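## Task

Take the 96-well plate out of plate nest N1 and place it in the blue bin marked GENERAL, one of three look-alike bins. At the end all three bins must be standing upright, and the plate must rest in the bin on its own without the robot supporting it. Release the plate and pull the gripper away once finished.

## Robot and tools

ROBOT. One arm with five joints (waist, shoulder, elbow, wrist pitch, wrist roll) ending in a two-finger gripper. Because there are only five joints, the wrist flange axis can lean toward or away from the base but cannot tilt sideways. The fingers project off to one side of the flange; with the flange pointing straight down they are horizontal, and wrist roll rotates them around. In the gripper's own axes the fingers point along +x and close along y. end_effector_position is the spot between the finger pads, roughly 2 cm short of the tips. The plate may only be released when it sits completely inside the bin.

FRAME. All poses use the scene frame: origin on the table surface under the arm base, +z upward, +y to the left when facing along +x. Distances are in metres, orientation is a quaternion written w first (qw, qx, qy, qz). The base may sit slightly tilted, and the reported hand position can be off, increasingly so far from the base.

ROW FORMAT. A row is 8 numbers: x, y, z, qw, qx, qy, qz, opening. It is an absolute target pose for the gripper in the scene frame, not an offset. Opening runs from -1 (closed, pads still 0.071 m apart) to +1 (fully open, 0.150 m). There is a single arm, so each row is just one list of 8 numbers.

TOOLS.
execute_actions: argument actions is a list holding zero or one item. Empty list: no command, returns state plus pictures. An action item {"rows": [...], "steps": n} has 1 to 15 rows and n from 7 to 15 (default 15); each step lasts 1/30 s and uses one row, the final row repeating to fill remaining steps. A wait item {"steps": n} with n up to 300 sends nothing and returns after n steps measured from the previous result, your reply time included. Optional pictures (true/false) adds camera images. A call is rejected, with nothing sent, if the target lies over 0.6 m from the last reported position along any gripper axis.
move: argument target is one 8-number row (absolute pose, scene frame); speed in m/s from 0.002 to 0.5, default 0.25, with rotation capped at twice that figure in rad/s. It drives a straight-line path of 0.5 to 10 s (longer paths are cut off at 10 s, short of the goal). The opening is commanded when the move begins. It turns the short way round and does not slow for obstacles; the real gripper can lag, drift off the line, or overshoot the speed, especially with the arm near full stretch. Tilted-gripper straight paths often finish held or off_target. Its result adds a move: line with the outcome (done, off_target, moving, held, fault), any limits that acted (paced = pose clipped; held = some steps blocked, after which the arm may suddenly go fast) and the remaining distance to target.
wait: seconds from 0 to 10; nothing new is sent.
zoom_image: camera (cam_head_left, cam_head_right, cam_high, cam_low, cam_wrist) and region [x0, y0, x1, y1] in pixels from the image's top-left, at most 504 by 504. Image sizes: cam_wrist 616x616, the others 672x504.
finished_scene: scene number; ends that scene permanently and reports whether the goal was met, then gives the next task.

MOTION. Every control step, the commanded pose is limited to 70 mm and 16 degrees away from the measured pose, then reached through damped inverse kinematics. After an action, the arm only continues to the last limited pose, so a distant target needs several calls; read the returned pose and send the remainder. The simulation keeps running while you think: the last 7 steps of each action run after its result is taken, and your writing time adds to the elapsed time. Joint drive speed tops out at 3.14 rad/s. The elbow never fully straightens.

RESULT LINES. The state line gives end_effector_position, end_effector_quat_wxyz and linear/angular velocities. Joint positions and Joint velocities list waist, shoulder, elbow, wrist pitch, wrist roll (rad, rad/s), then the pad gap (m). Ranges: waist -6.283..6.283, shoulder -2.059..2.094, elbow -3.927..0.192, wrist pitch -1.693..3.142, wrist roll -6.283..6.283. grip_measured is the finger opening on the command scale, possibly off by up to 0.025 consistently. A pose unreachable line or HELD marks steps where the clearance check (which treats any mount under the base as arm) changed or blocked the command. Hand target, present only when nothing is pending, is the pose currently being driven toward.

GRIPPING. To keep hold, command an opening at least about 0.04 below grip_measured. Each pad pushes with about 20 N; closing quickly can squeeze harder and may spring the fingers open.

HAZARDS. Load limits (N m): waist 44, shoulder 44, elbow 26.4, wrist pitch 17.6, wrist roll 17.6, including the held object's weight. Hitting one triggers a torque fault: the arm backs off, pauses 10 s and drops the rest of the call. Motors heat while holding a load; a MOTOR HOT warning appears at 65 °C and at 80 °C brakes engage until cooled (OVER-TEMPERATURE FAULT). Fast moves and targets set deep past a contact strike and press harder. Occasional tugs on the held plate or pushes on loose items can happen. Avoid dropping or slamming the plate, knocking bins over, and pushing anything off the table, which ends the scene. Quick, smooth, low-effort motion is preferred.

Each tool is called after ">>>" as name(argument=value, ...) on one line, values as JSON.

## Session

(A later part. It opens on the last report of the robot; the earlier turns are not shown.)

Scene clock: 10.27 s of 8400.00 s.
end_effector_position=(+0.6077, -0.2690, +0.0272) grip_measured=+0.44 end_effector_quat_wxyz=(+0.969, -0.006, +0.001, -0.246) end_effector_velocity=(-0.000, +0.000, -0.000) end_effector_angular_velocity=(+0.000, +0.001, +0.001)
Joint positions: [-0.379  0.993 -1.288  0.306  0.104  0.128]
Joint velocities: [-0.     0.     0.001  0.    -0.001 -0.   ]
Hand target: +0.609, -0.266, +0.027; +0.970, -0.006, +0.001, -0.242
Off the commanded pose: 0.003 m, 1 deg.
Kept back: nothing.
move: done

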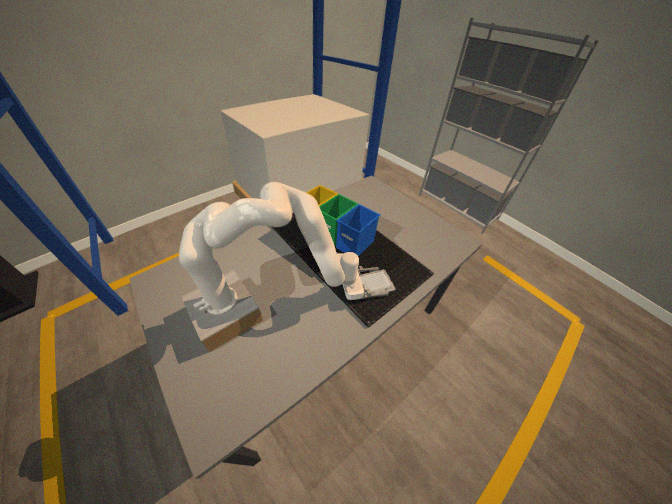

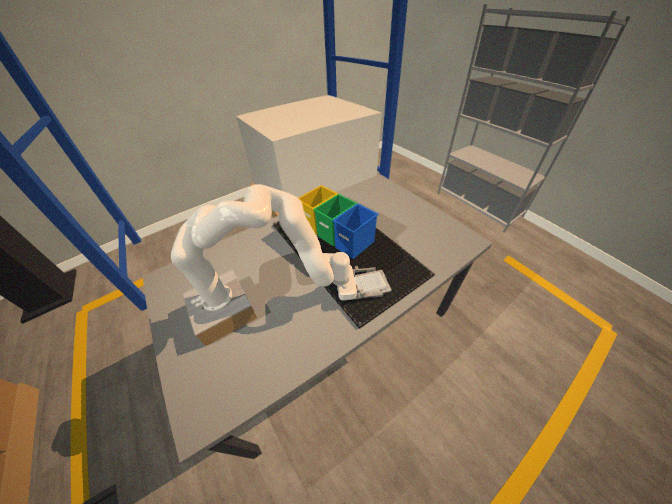

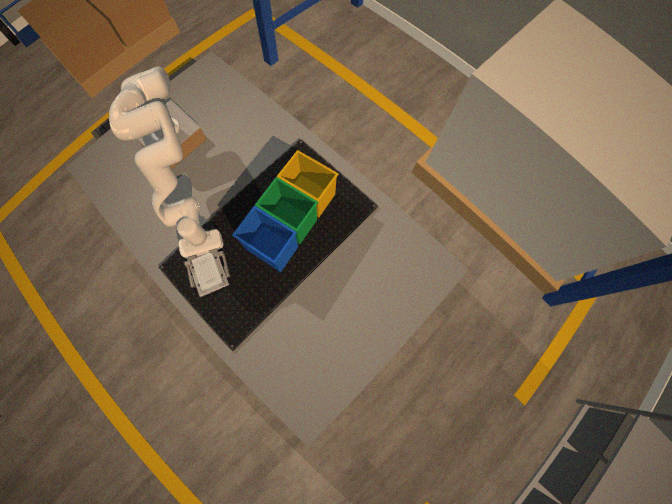

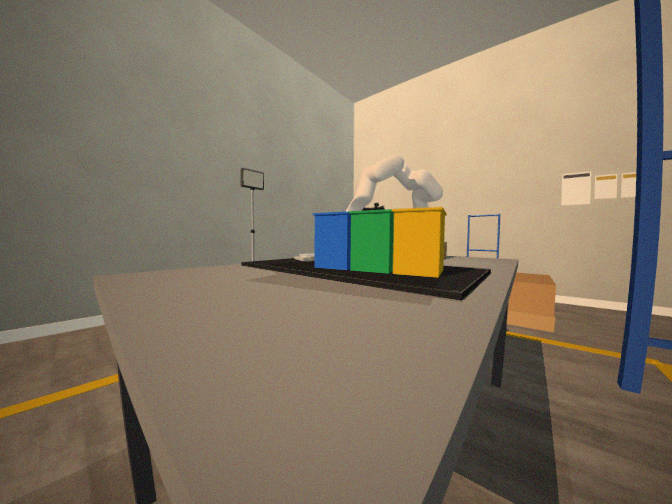

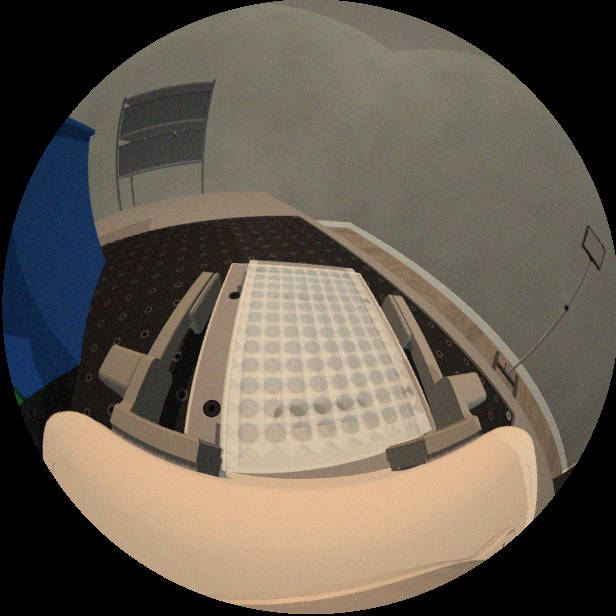

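Gripped the nest; go higher.

>>> move(target=[0.607,-0.27,0.037,0.97,0,0,-0.242,1], speed=0.04)

>>> move(target=[0.607,-0.27,0.037,0.97,0,0,-0.242,-0.75])

Scene clock: 11.27 s of 8400.00 s.
end_effector_position=(+0.6070, -0.2698, +0.0369) grip_measured=+1.00 end_effector_quat_wxyz=(+0.970, -0.006, +0.001, -0.242) end_effector_velocity=(-0.002, -0.001, -0.001) end_effector_angular_velocity=(+0.001, +0.003, -0.002)
Joint positions: [-0.384  0.963 -1.269  0.317  0.092  0.15 ]
Joint velocities: [-0.003 -0.001  0.003  0.002 -0.001  0.   ]
Hand target: +0.607, -0.270, +0.037; +0.970, -0.006, +0.001, -0.242
Off the commanded pose: 0.000 m, 1 deg.
Kept back: nothing.
move: done

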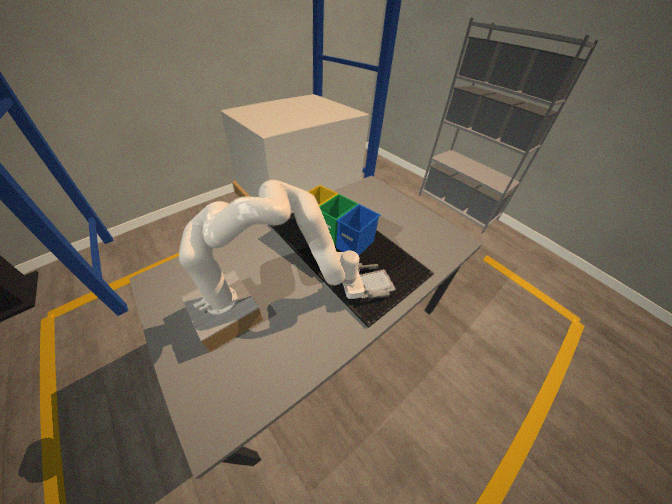

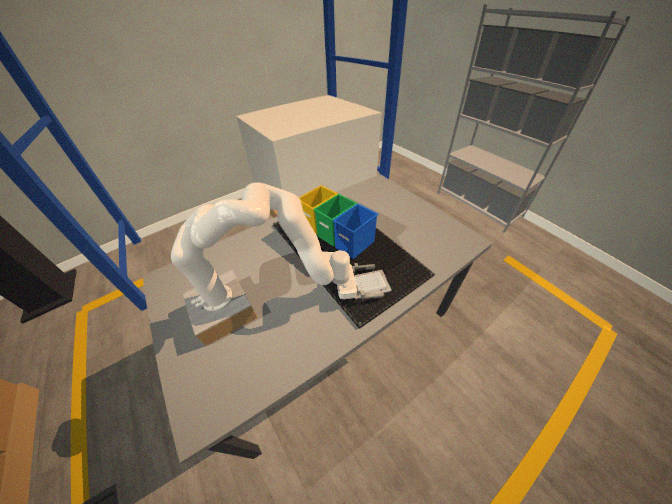

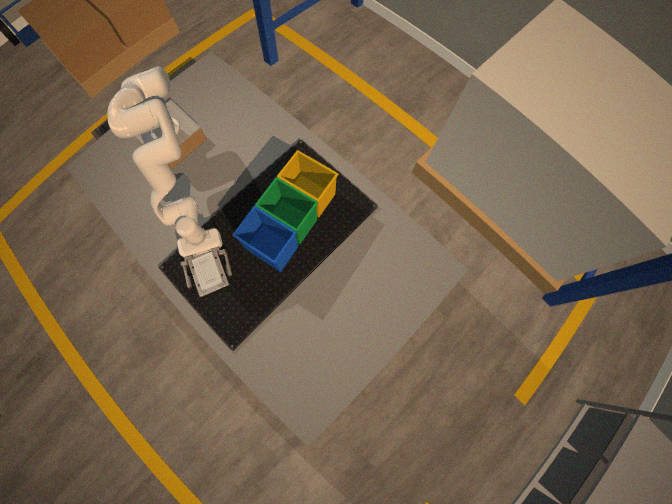

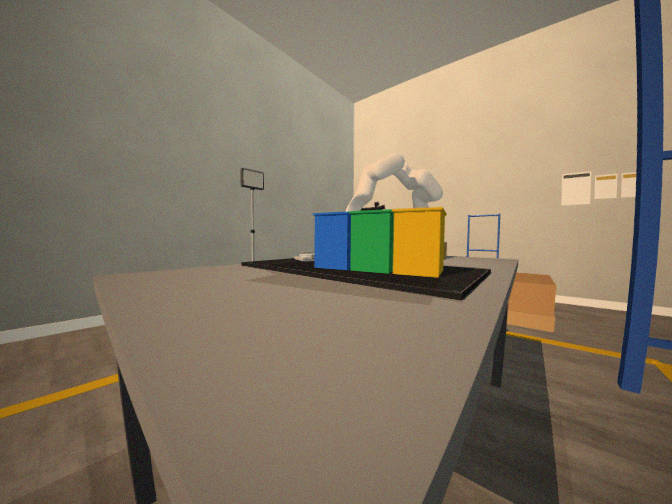

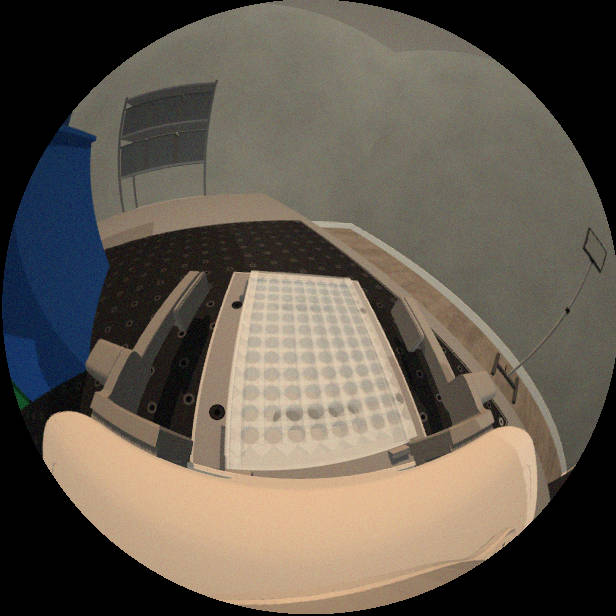

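Scene clock: 11.97 s of 8400.00 s.
end_effector_position=(+0.6076, -0.2689, +0.0370) grip_measured=-0.41 end_effector_quat_wxyz=(+0.971, -0.006, +0.001, -0.241) end_effector_velocity=(-0.001, -0.001, +0.000) end_effector_angular_velocity=(-0.000, -0.001, -0.004)
Joint positions: [-0.382  0.963 -1.269  0.317  0.091  0.094]
Joint velocities: [-0.001 -0.     0.    -0.     0.003 -0.001]
Hand target: +0.607, -0.270, +0.037; +0.970, -0.006, +0.001, -0.242
Off the commanded pose: 0.001 m, 1 deg.
Kept back: nothing.
move: done

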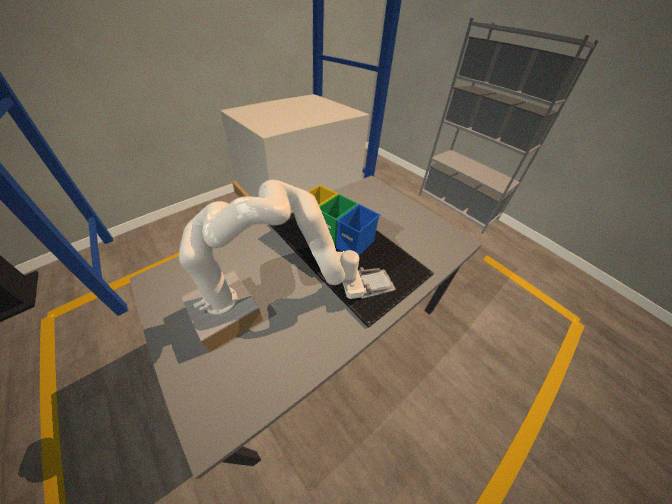

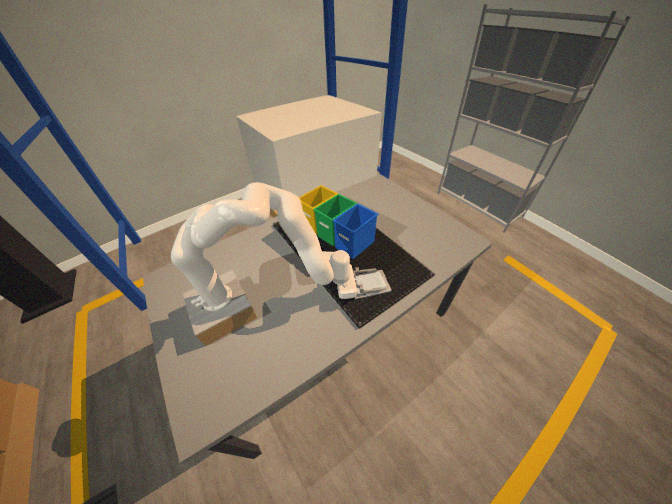

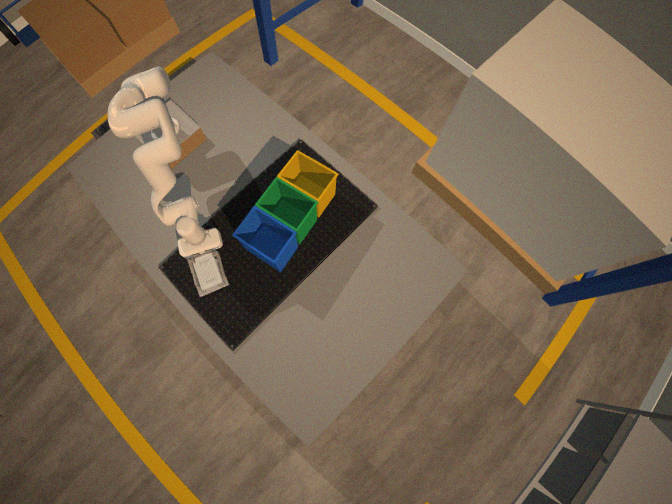

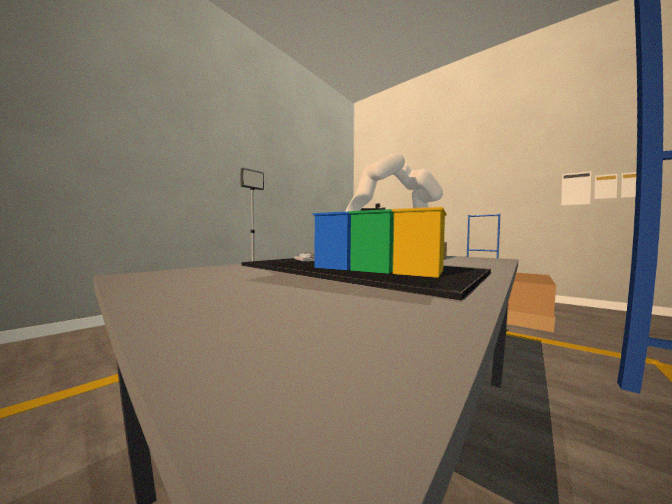

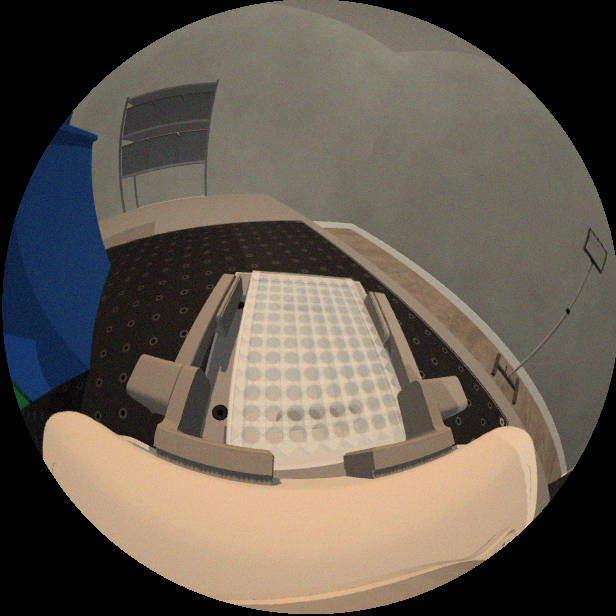

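>>> move(target=[0.58,-0.25,0.27,0.97,0,0,-0.242,-0.75], speed=0.15)

Scene clock: 14.33 s of 8400.00 s.
end_effector_position=(+0.5799, -0.2500, +0.2694) grip_measured=-0.59 end_effector_quat_wxyz=(+0.970, -0.006, +0.002, -0.242) end_effector_velocity=(+0.001, -0.001, +0.005) end_effector_angular_velocity=(-0.002, -0.005, -0.002)
Joint positions: [-0.373  0.279 -0.986  0.718  0.103  0.087]
Joint velocities: [-0.002 -0.007 -0.003  0.005  0.     0.   ]
Hand target: +0.580, -0.250, +0.270; +0.970, -0.006, +0.001, -0.242
Off the commanded pose: 0.001 m, 1 deg.
Kept back: nothing.
move: done

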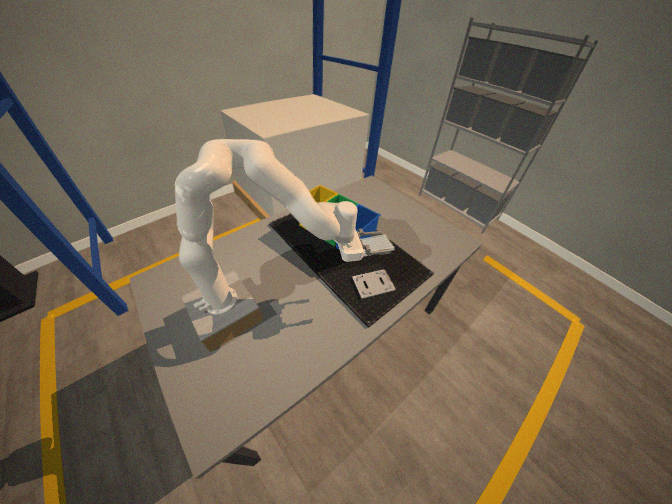

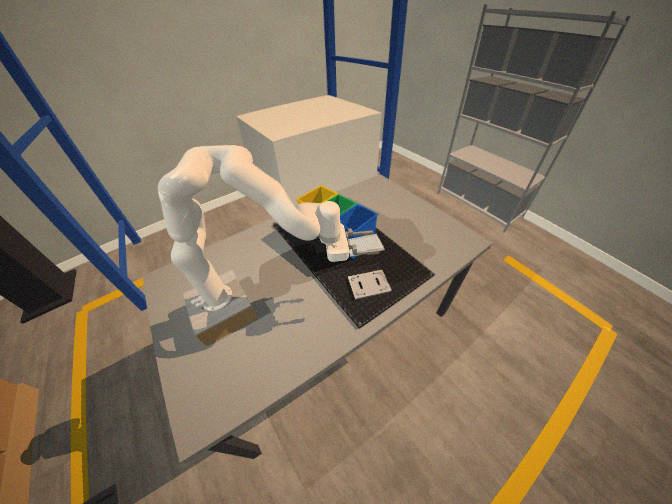

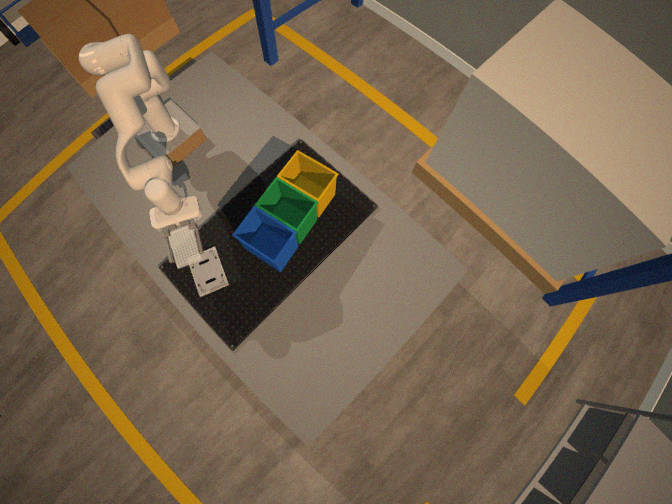

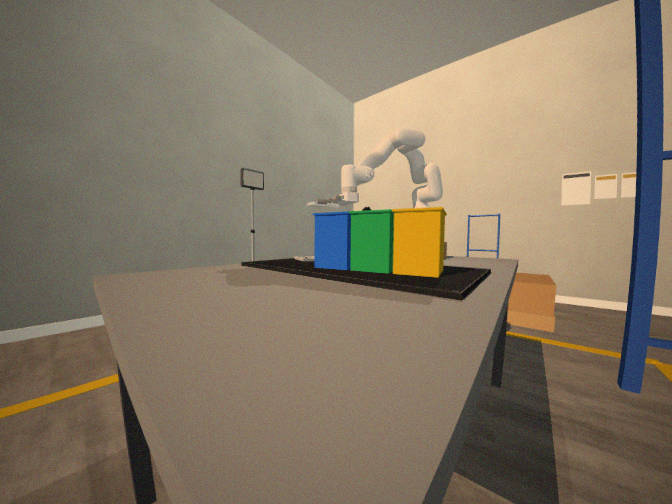

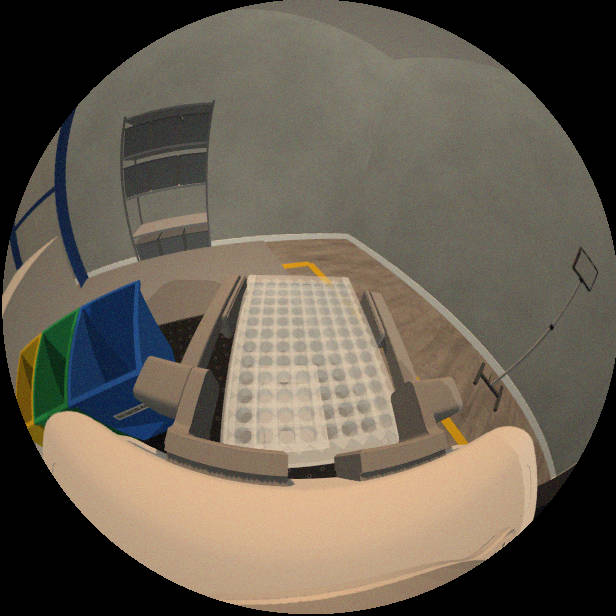

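>>> move(target=[0.5,-0.03,0.33,0.026,0,0,-1,-0.75], speed=0.2)

>>> move(target=[0.69,-0.04,0.36,-0.018,0.707,-0.018,-0.707,-0.75], speed=0.15)

Scene clock: 21.87 s of 8400.00 s.
end_effector_position=(+0.4992, -0.0304, +0.3298) grip_measured=-0.69 end_effector_quat_wxyz=(-0.026, +0.001, +0.007, +1.000) end_effector_velocity=(-0.000, +0.001, +0.000) end_effector_angular_velocity=(-0.000, -0.001, -0.006)
Joint positions: [-0.027  0.729 -1.885  1.162  3.049  0.083]
Joint velocities: [-0.    -0.002  0.002 -0.001  0.006  0.   ]
Hand target: +0.499, -0.030, +0.330; -0.026, +0.000, +0.007, +1.000
Off the commanded pose: 0.001 m, 1 deg.
Kept back: nothing.
move: done

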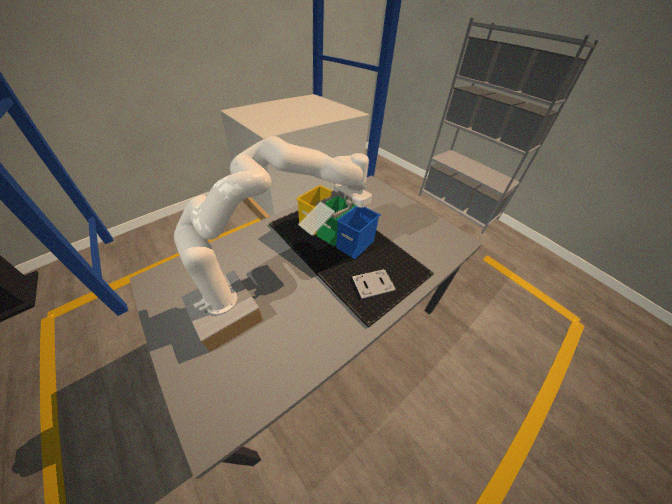

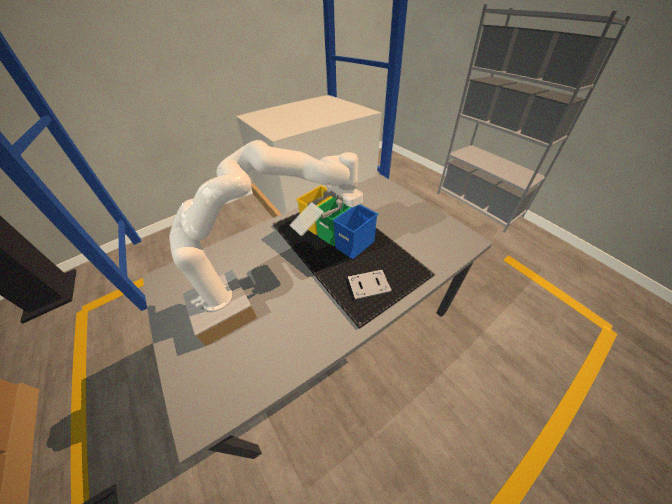

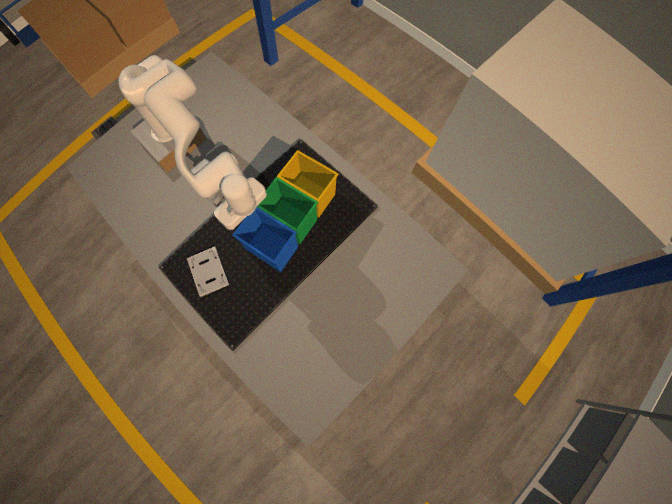

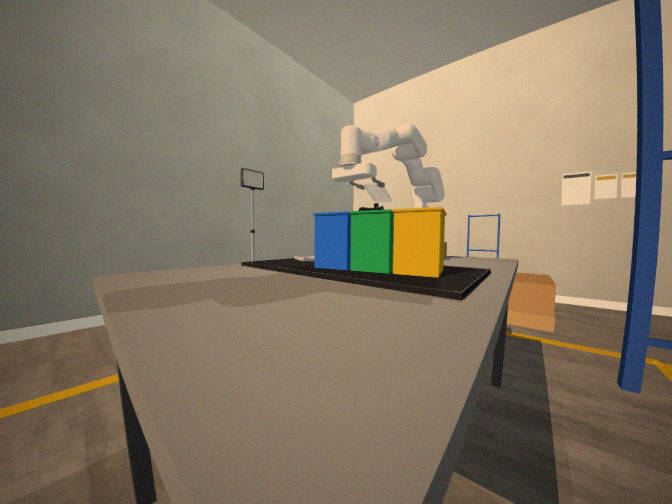

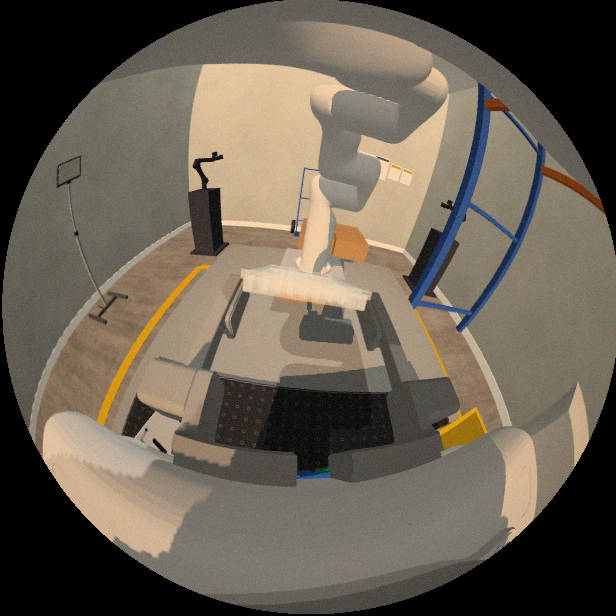

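Scene clock: 27.53 s of 8400.00 s.
end_effector_position=(+0.6900, -0.0394, +0.3602) grip_measured=-0.69 end_effector_quat_wxyz=(-0.021, +0.707, -0.024, -0.707) end_effector_velocity=(+0.001, -0.001, +0.000) end_effector_angular_velocity=(+0.002, -0.006, -0.001)
Joint positions: [-0.052  0.668 -1.655 -0.578  3.152  0.083]
Joint velocities: [-0.001  0.002 -0.001 -0.006  0.002  0.   ]
Hand target: +0.690, -0.039, +0.360; -0.021, +0.707, -0.024, -0.707
Off the commanded pose: 0.001 m, 1 deg.
Kept back: nothing.
move: done

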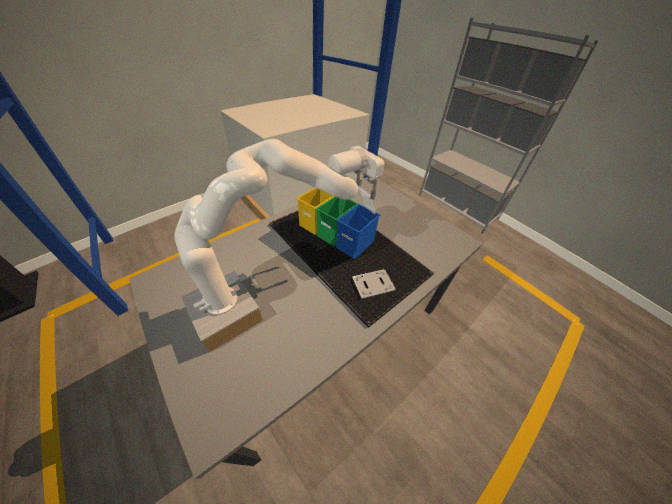

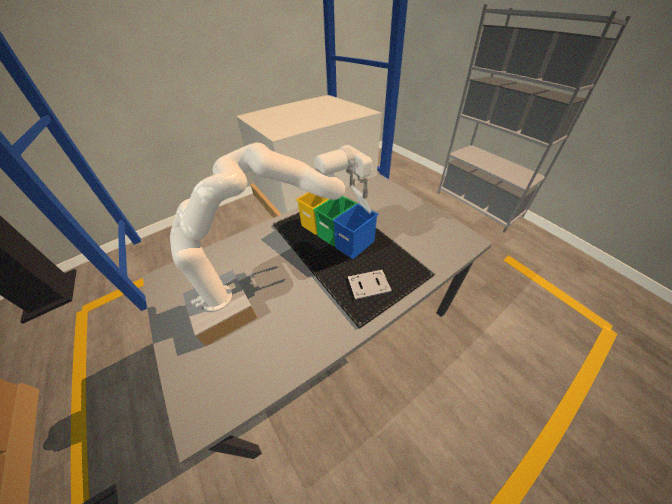

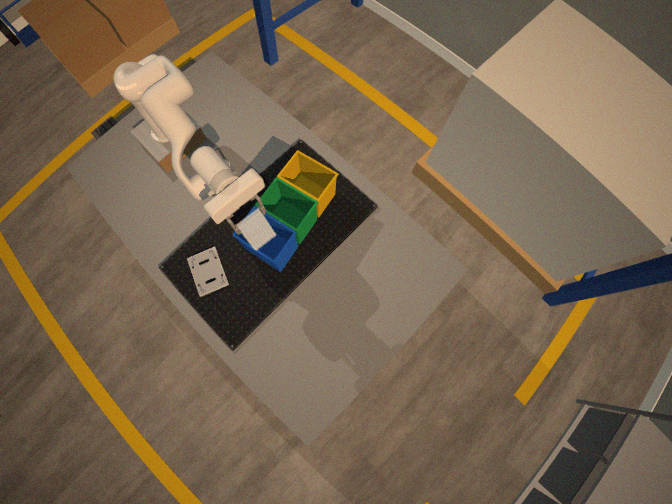

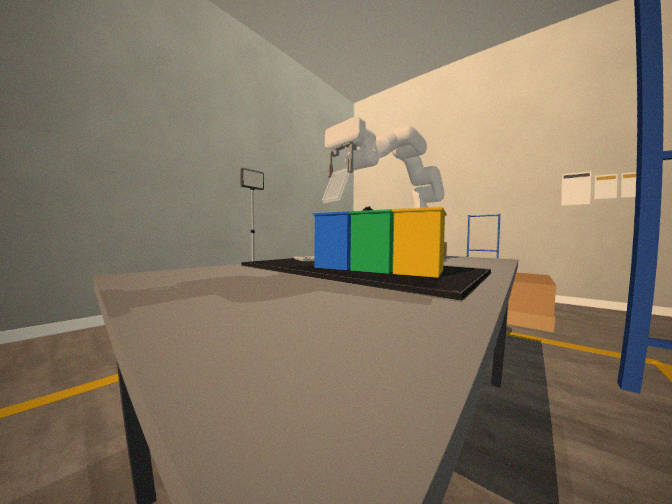

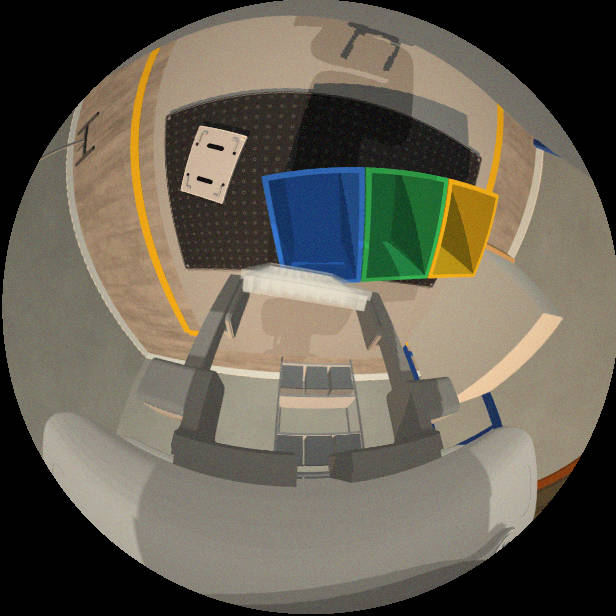

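>>> move(target=[0.62,-0.04,0.34,-0.018,0.707,-0.018,-0.707,-0.75], speed=0.08)

Scene clock: 29.13 s of 8400.00 s.
end_effector_position=(+0.6203, -0.0399, +0.3401) grip_measured=-0.69 end_effector_quat_wxyz=(-0.024, +0.707, -0.027, -0.707) end_effector_velocity=(-0.001, +0.000, -0.001) end_effector_angular_velocity=(-0.000, -0.000, +0.001)
Joint positions: [-0.059  0.472 -1.274 -0.764  3.151  0.083]
Joint velocities: [ 0.001 -0.003  0.007 -0.004  0.     0.   ]
Hand target: +0.620, -0.040, +0.340; -0.024, +0.707, -0.027, -0.707
Off the commanded pose: 0.000 m, 1 deg.
Kept back: nothing.
move: done

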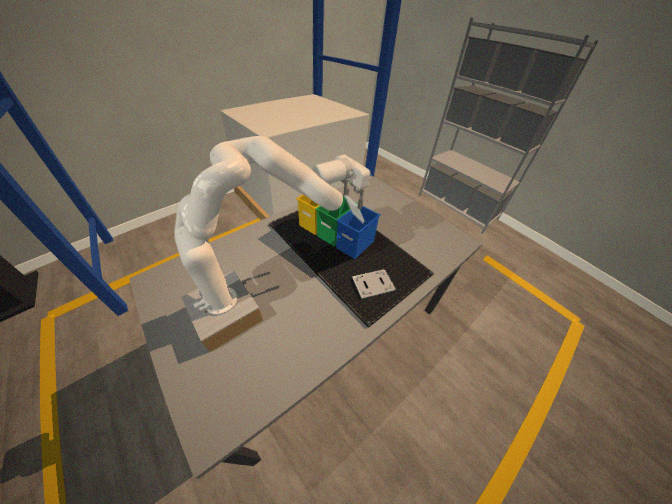

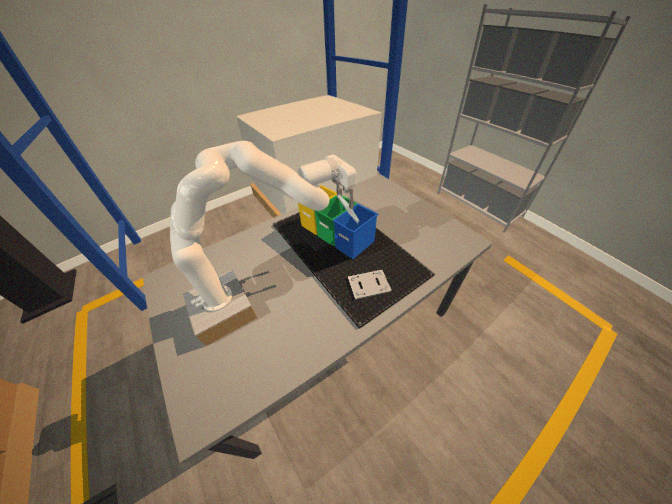

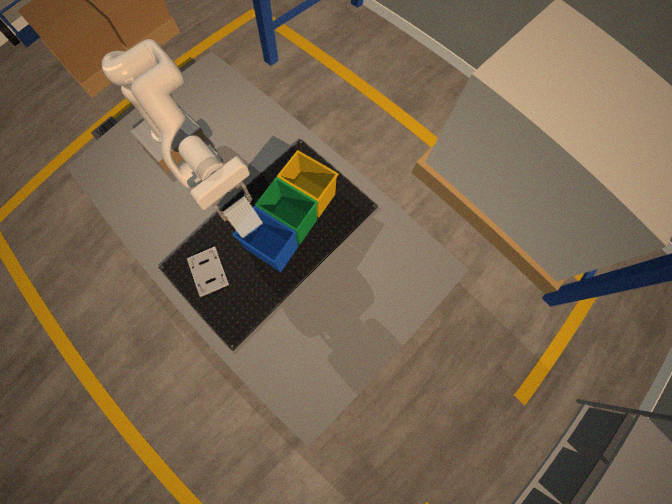

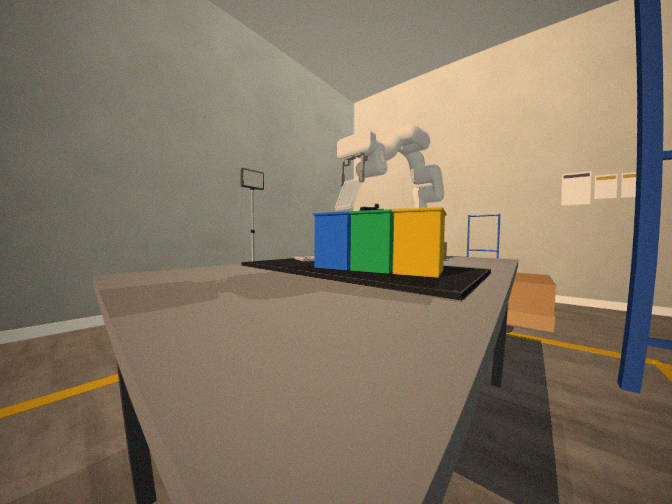

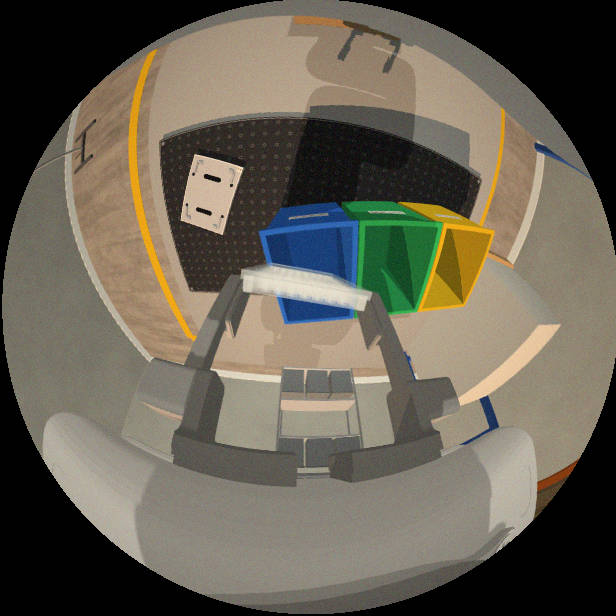

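>>> move(target=[0.59,-0.04,0.29,-0.018,0.707,-0.018,-0.707,-0.75], speed=0.05)

>>> zoom_image(camera="cam_head_right", region=[270,130,430,270])

Scene clock: 31.03 s of 8400.00 s.
end_effector_position=(+0.5903, -0.0397, +0.2904) grip_measured=-0.69 end_effector_quat_wxyz=(-0.024, +0.707, -0.028, -0.706) end_effector_velocity=(-0.001, +0.001, -0.002) end_effector_angular_velocity=(+0.001, +0.001, +0.001)
Joint positions: [-0.061  0.488 -1.125 -0.929  3.15   0.083]
Joint velocities: [ 0.001  0.001  0.003 -0.003  0.001 -0.   ]
Hand target: +0.590, -0.040, +0.290; -0.024, +0.707, -0.028, -0.707
Off the commanded pose: 0.001 m, 1 deg.
Kept back: nothing.
move: done

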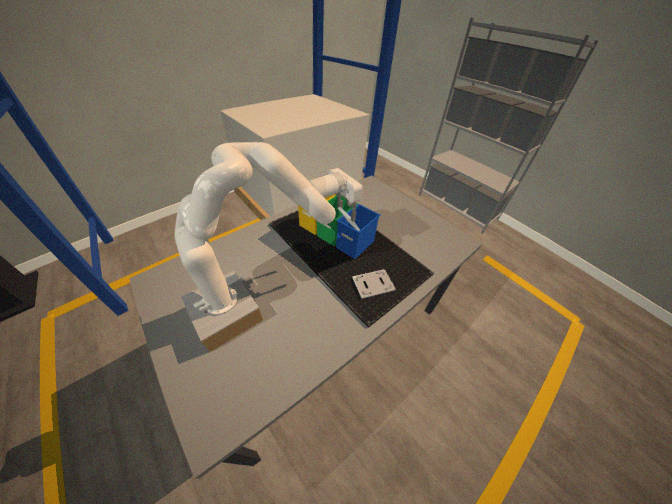

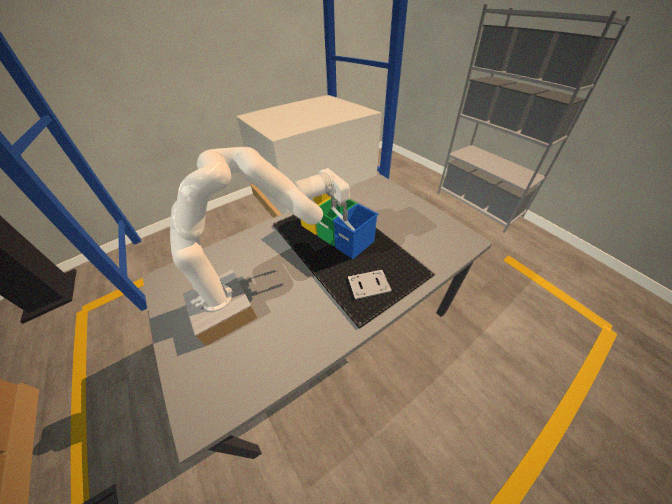

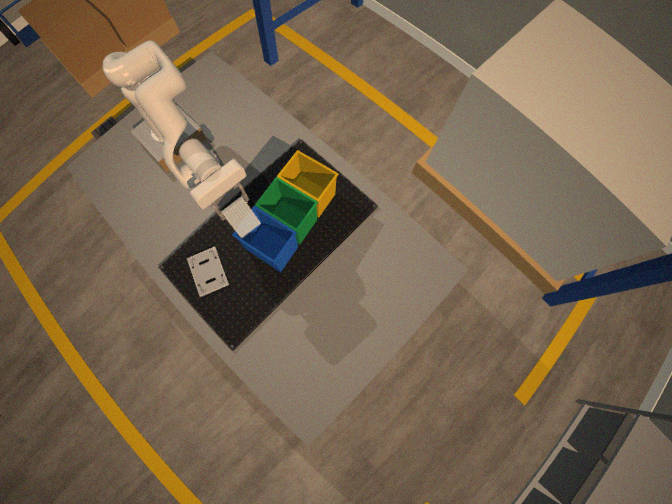

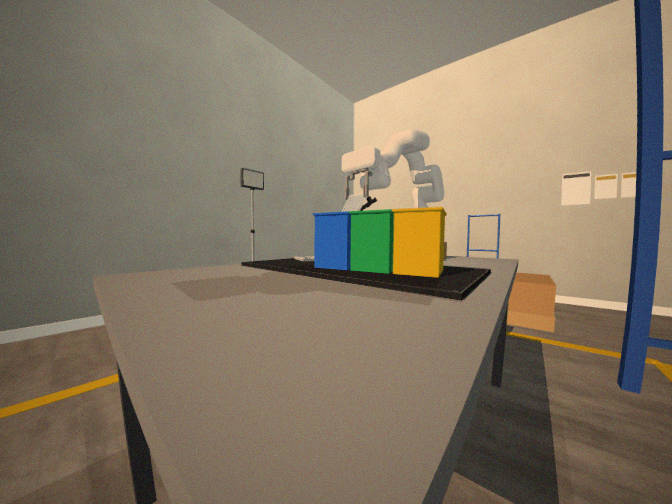

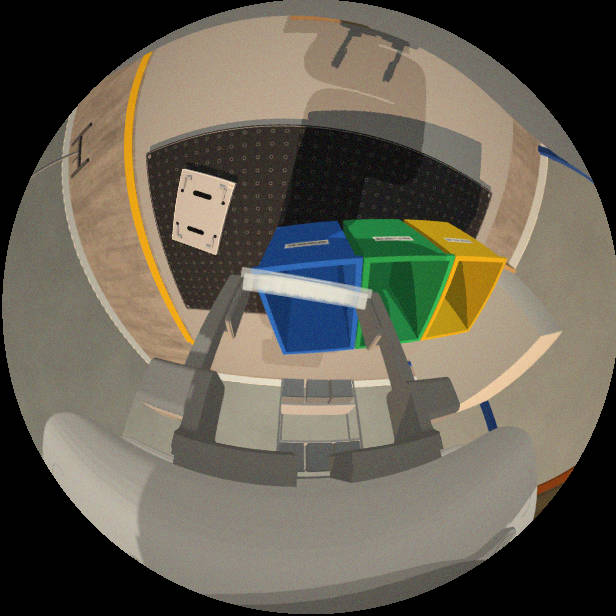

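Region (270, 130, 430, 270) of cam_head_right's 672x504 image, scaled by 3.150, with more detail than that image has; it fills the top 441 rows of this view, and the rest is white.

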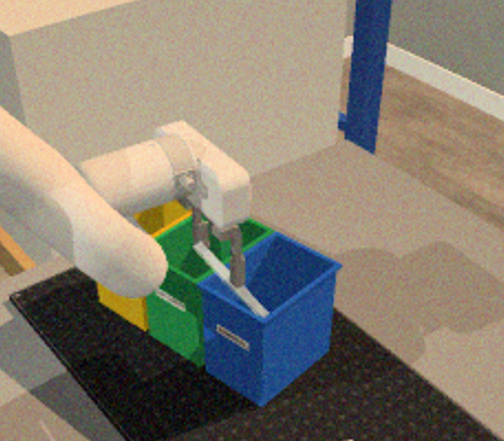

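>>> move(target=[0.635,-0.042,0.27,-0.018,0.707,-0.018,-0.707,-0.75], speed=0.04)

>>> zoom_image(camera="cam_head_right", region=[270,130,430,270])

Scene clock: 32.97 s of 8400.00 s.
end_effector_position=(+0.6348, -0.0416, +0.2700) grip_measured=-0.69 end_effector_quat_wxyz=(-0.024, +0.707, -0.027, -0.707) end_effector_velocity=(+0.002, -0.001, +0.000) end_effector_angular_velocity=(-0.000, -0.001, -0.001)
Joint positions: [-0.059  0.653 -1.334 -0.884  3.151  0.083]
Joint velocities: [-0.001  0.004 -0.007  0.002 -0.     0.   ]
Hand target: +0.635, -0.042, +0.270; -0.024, +0.707, -0.027, -0.707
Off the commanded pose: 0.000 m, 1 deg.
Kept back: nothing.
move: done

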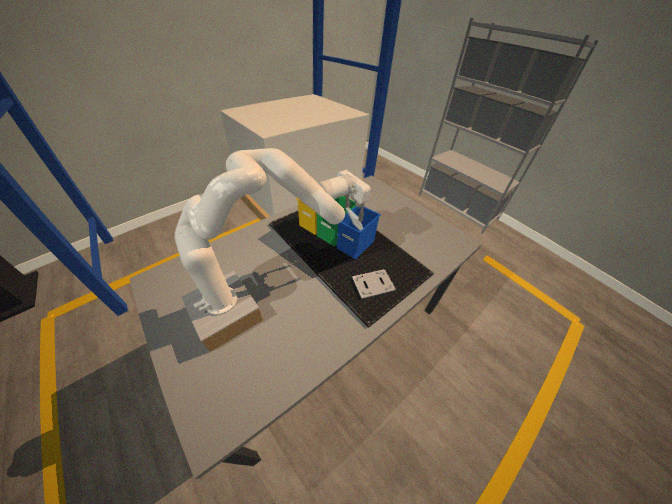

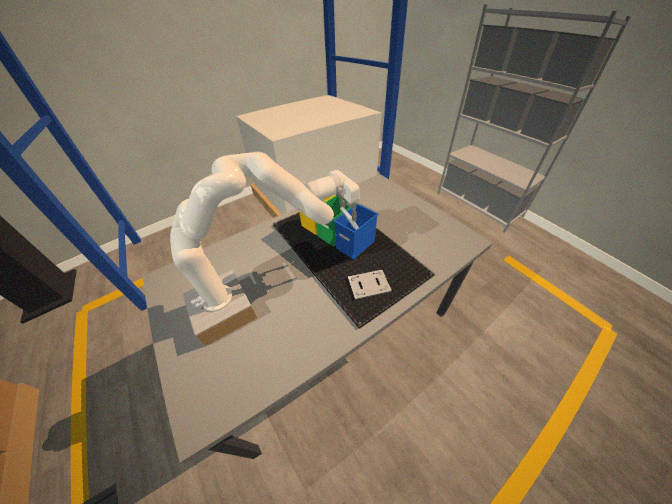

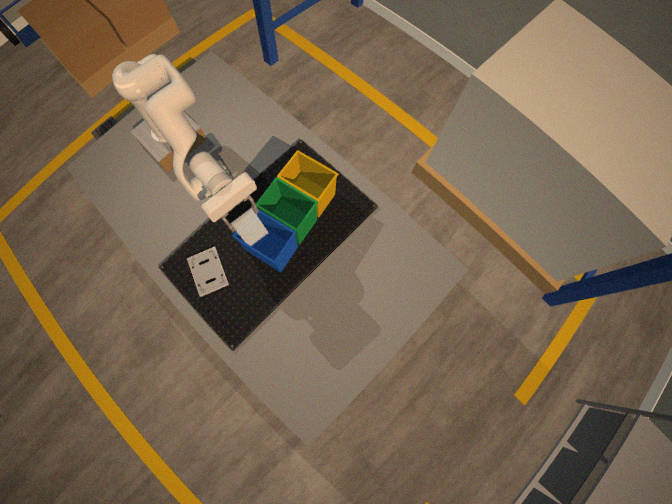

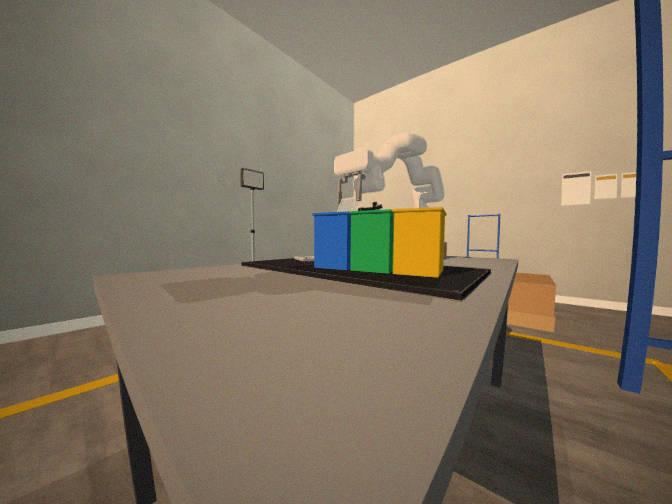

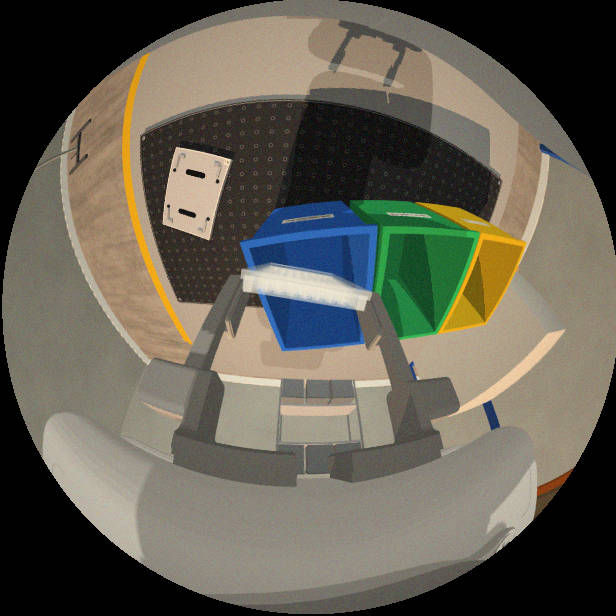

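Region (270, 130, 430, 270) of cam_head_right's 672x504 image, scaled by 3.150, with more detail than that image has; it fills the top 441 rows of this view, and the rest is white.

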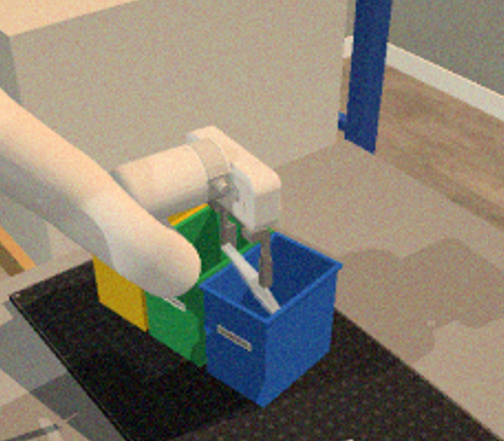

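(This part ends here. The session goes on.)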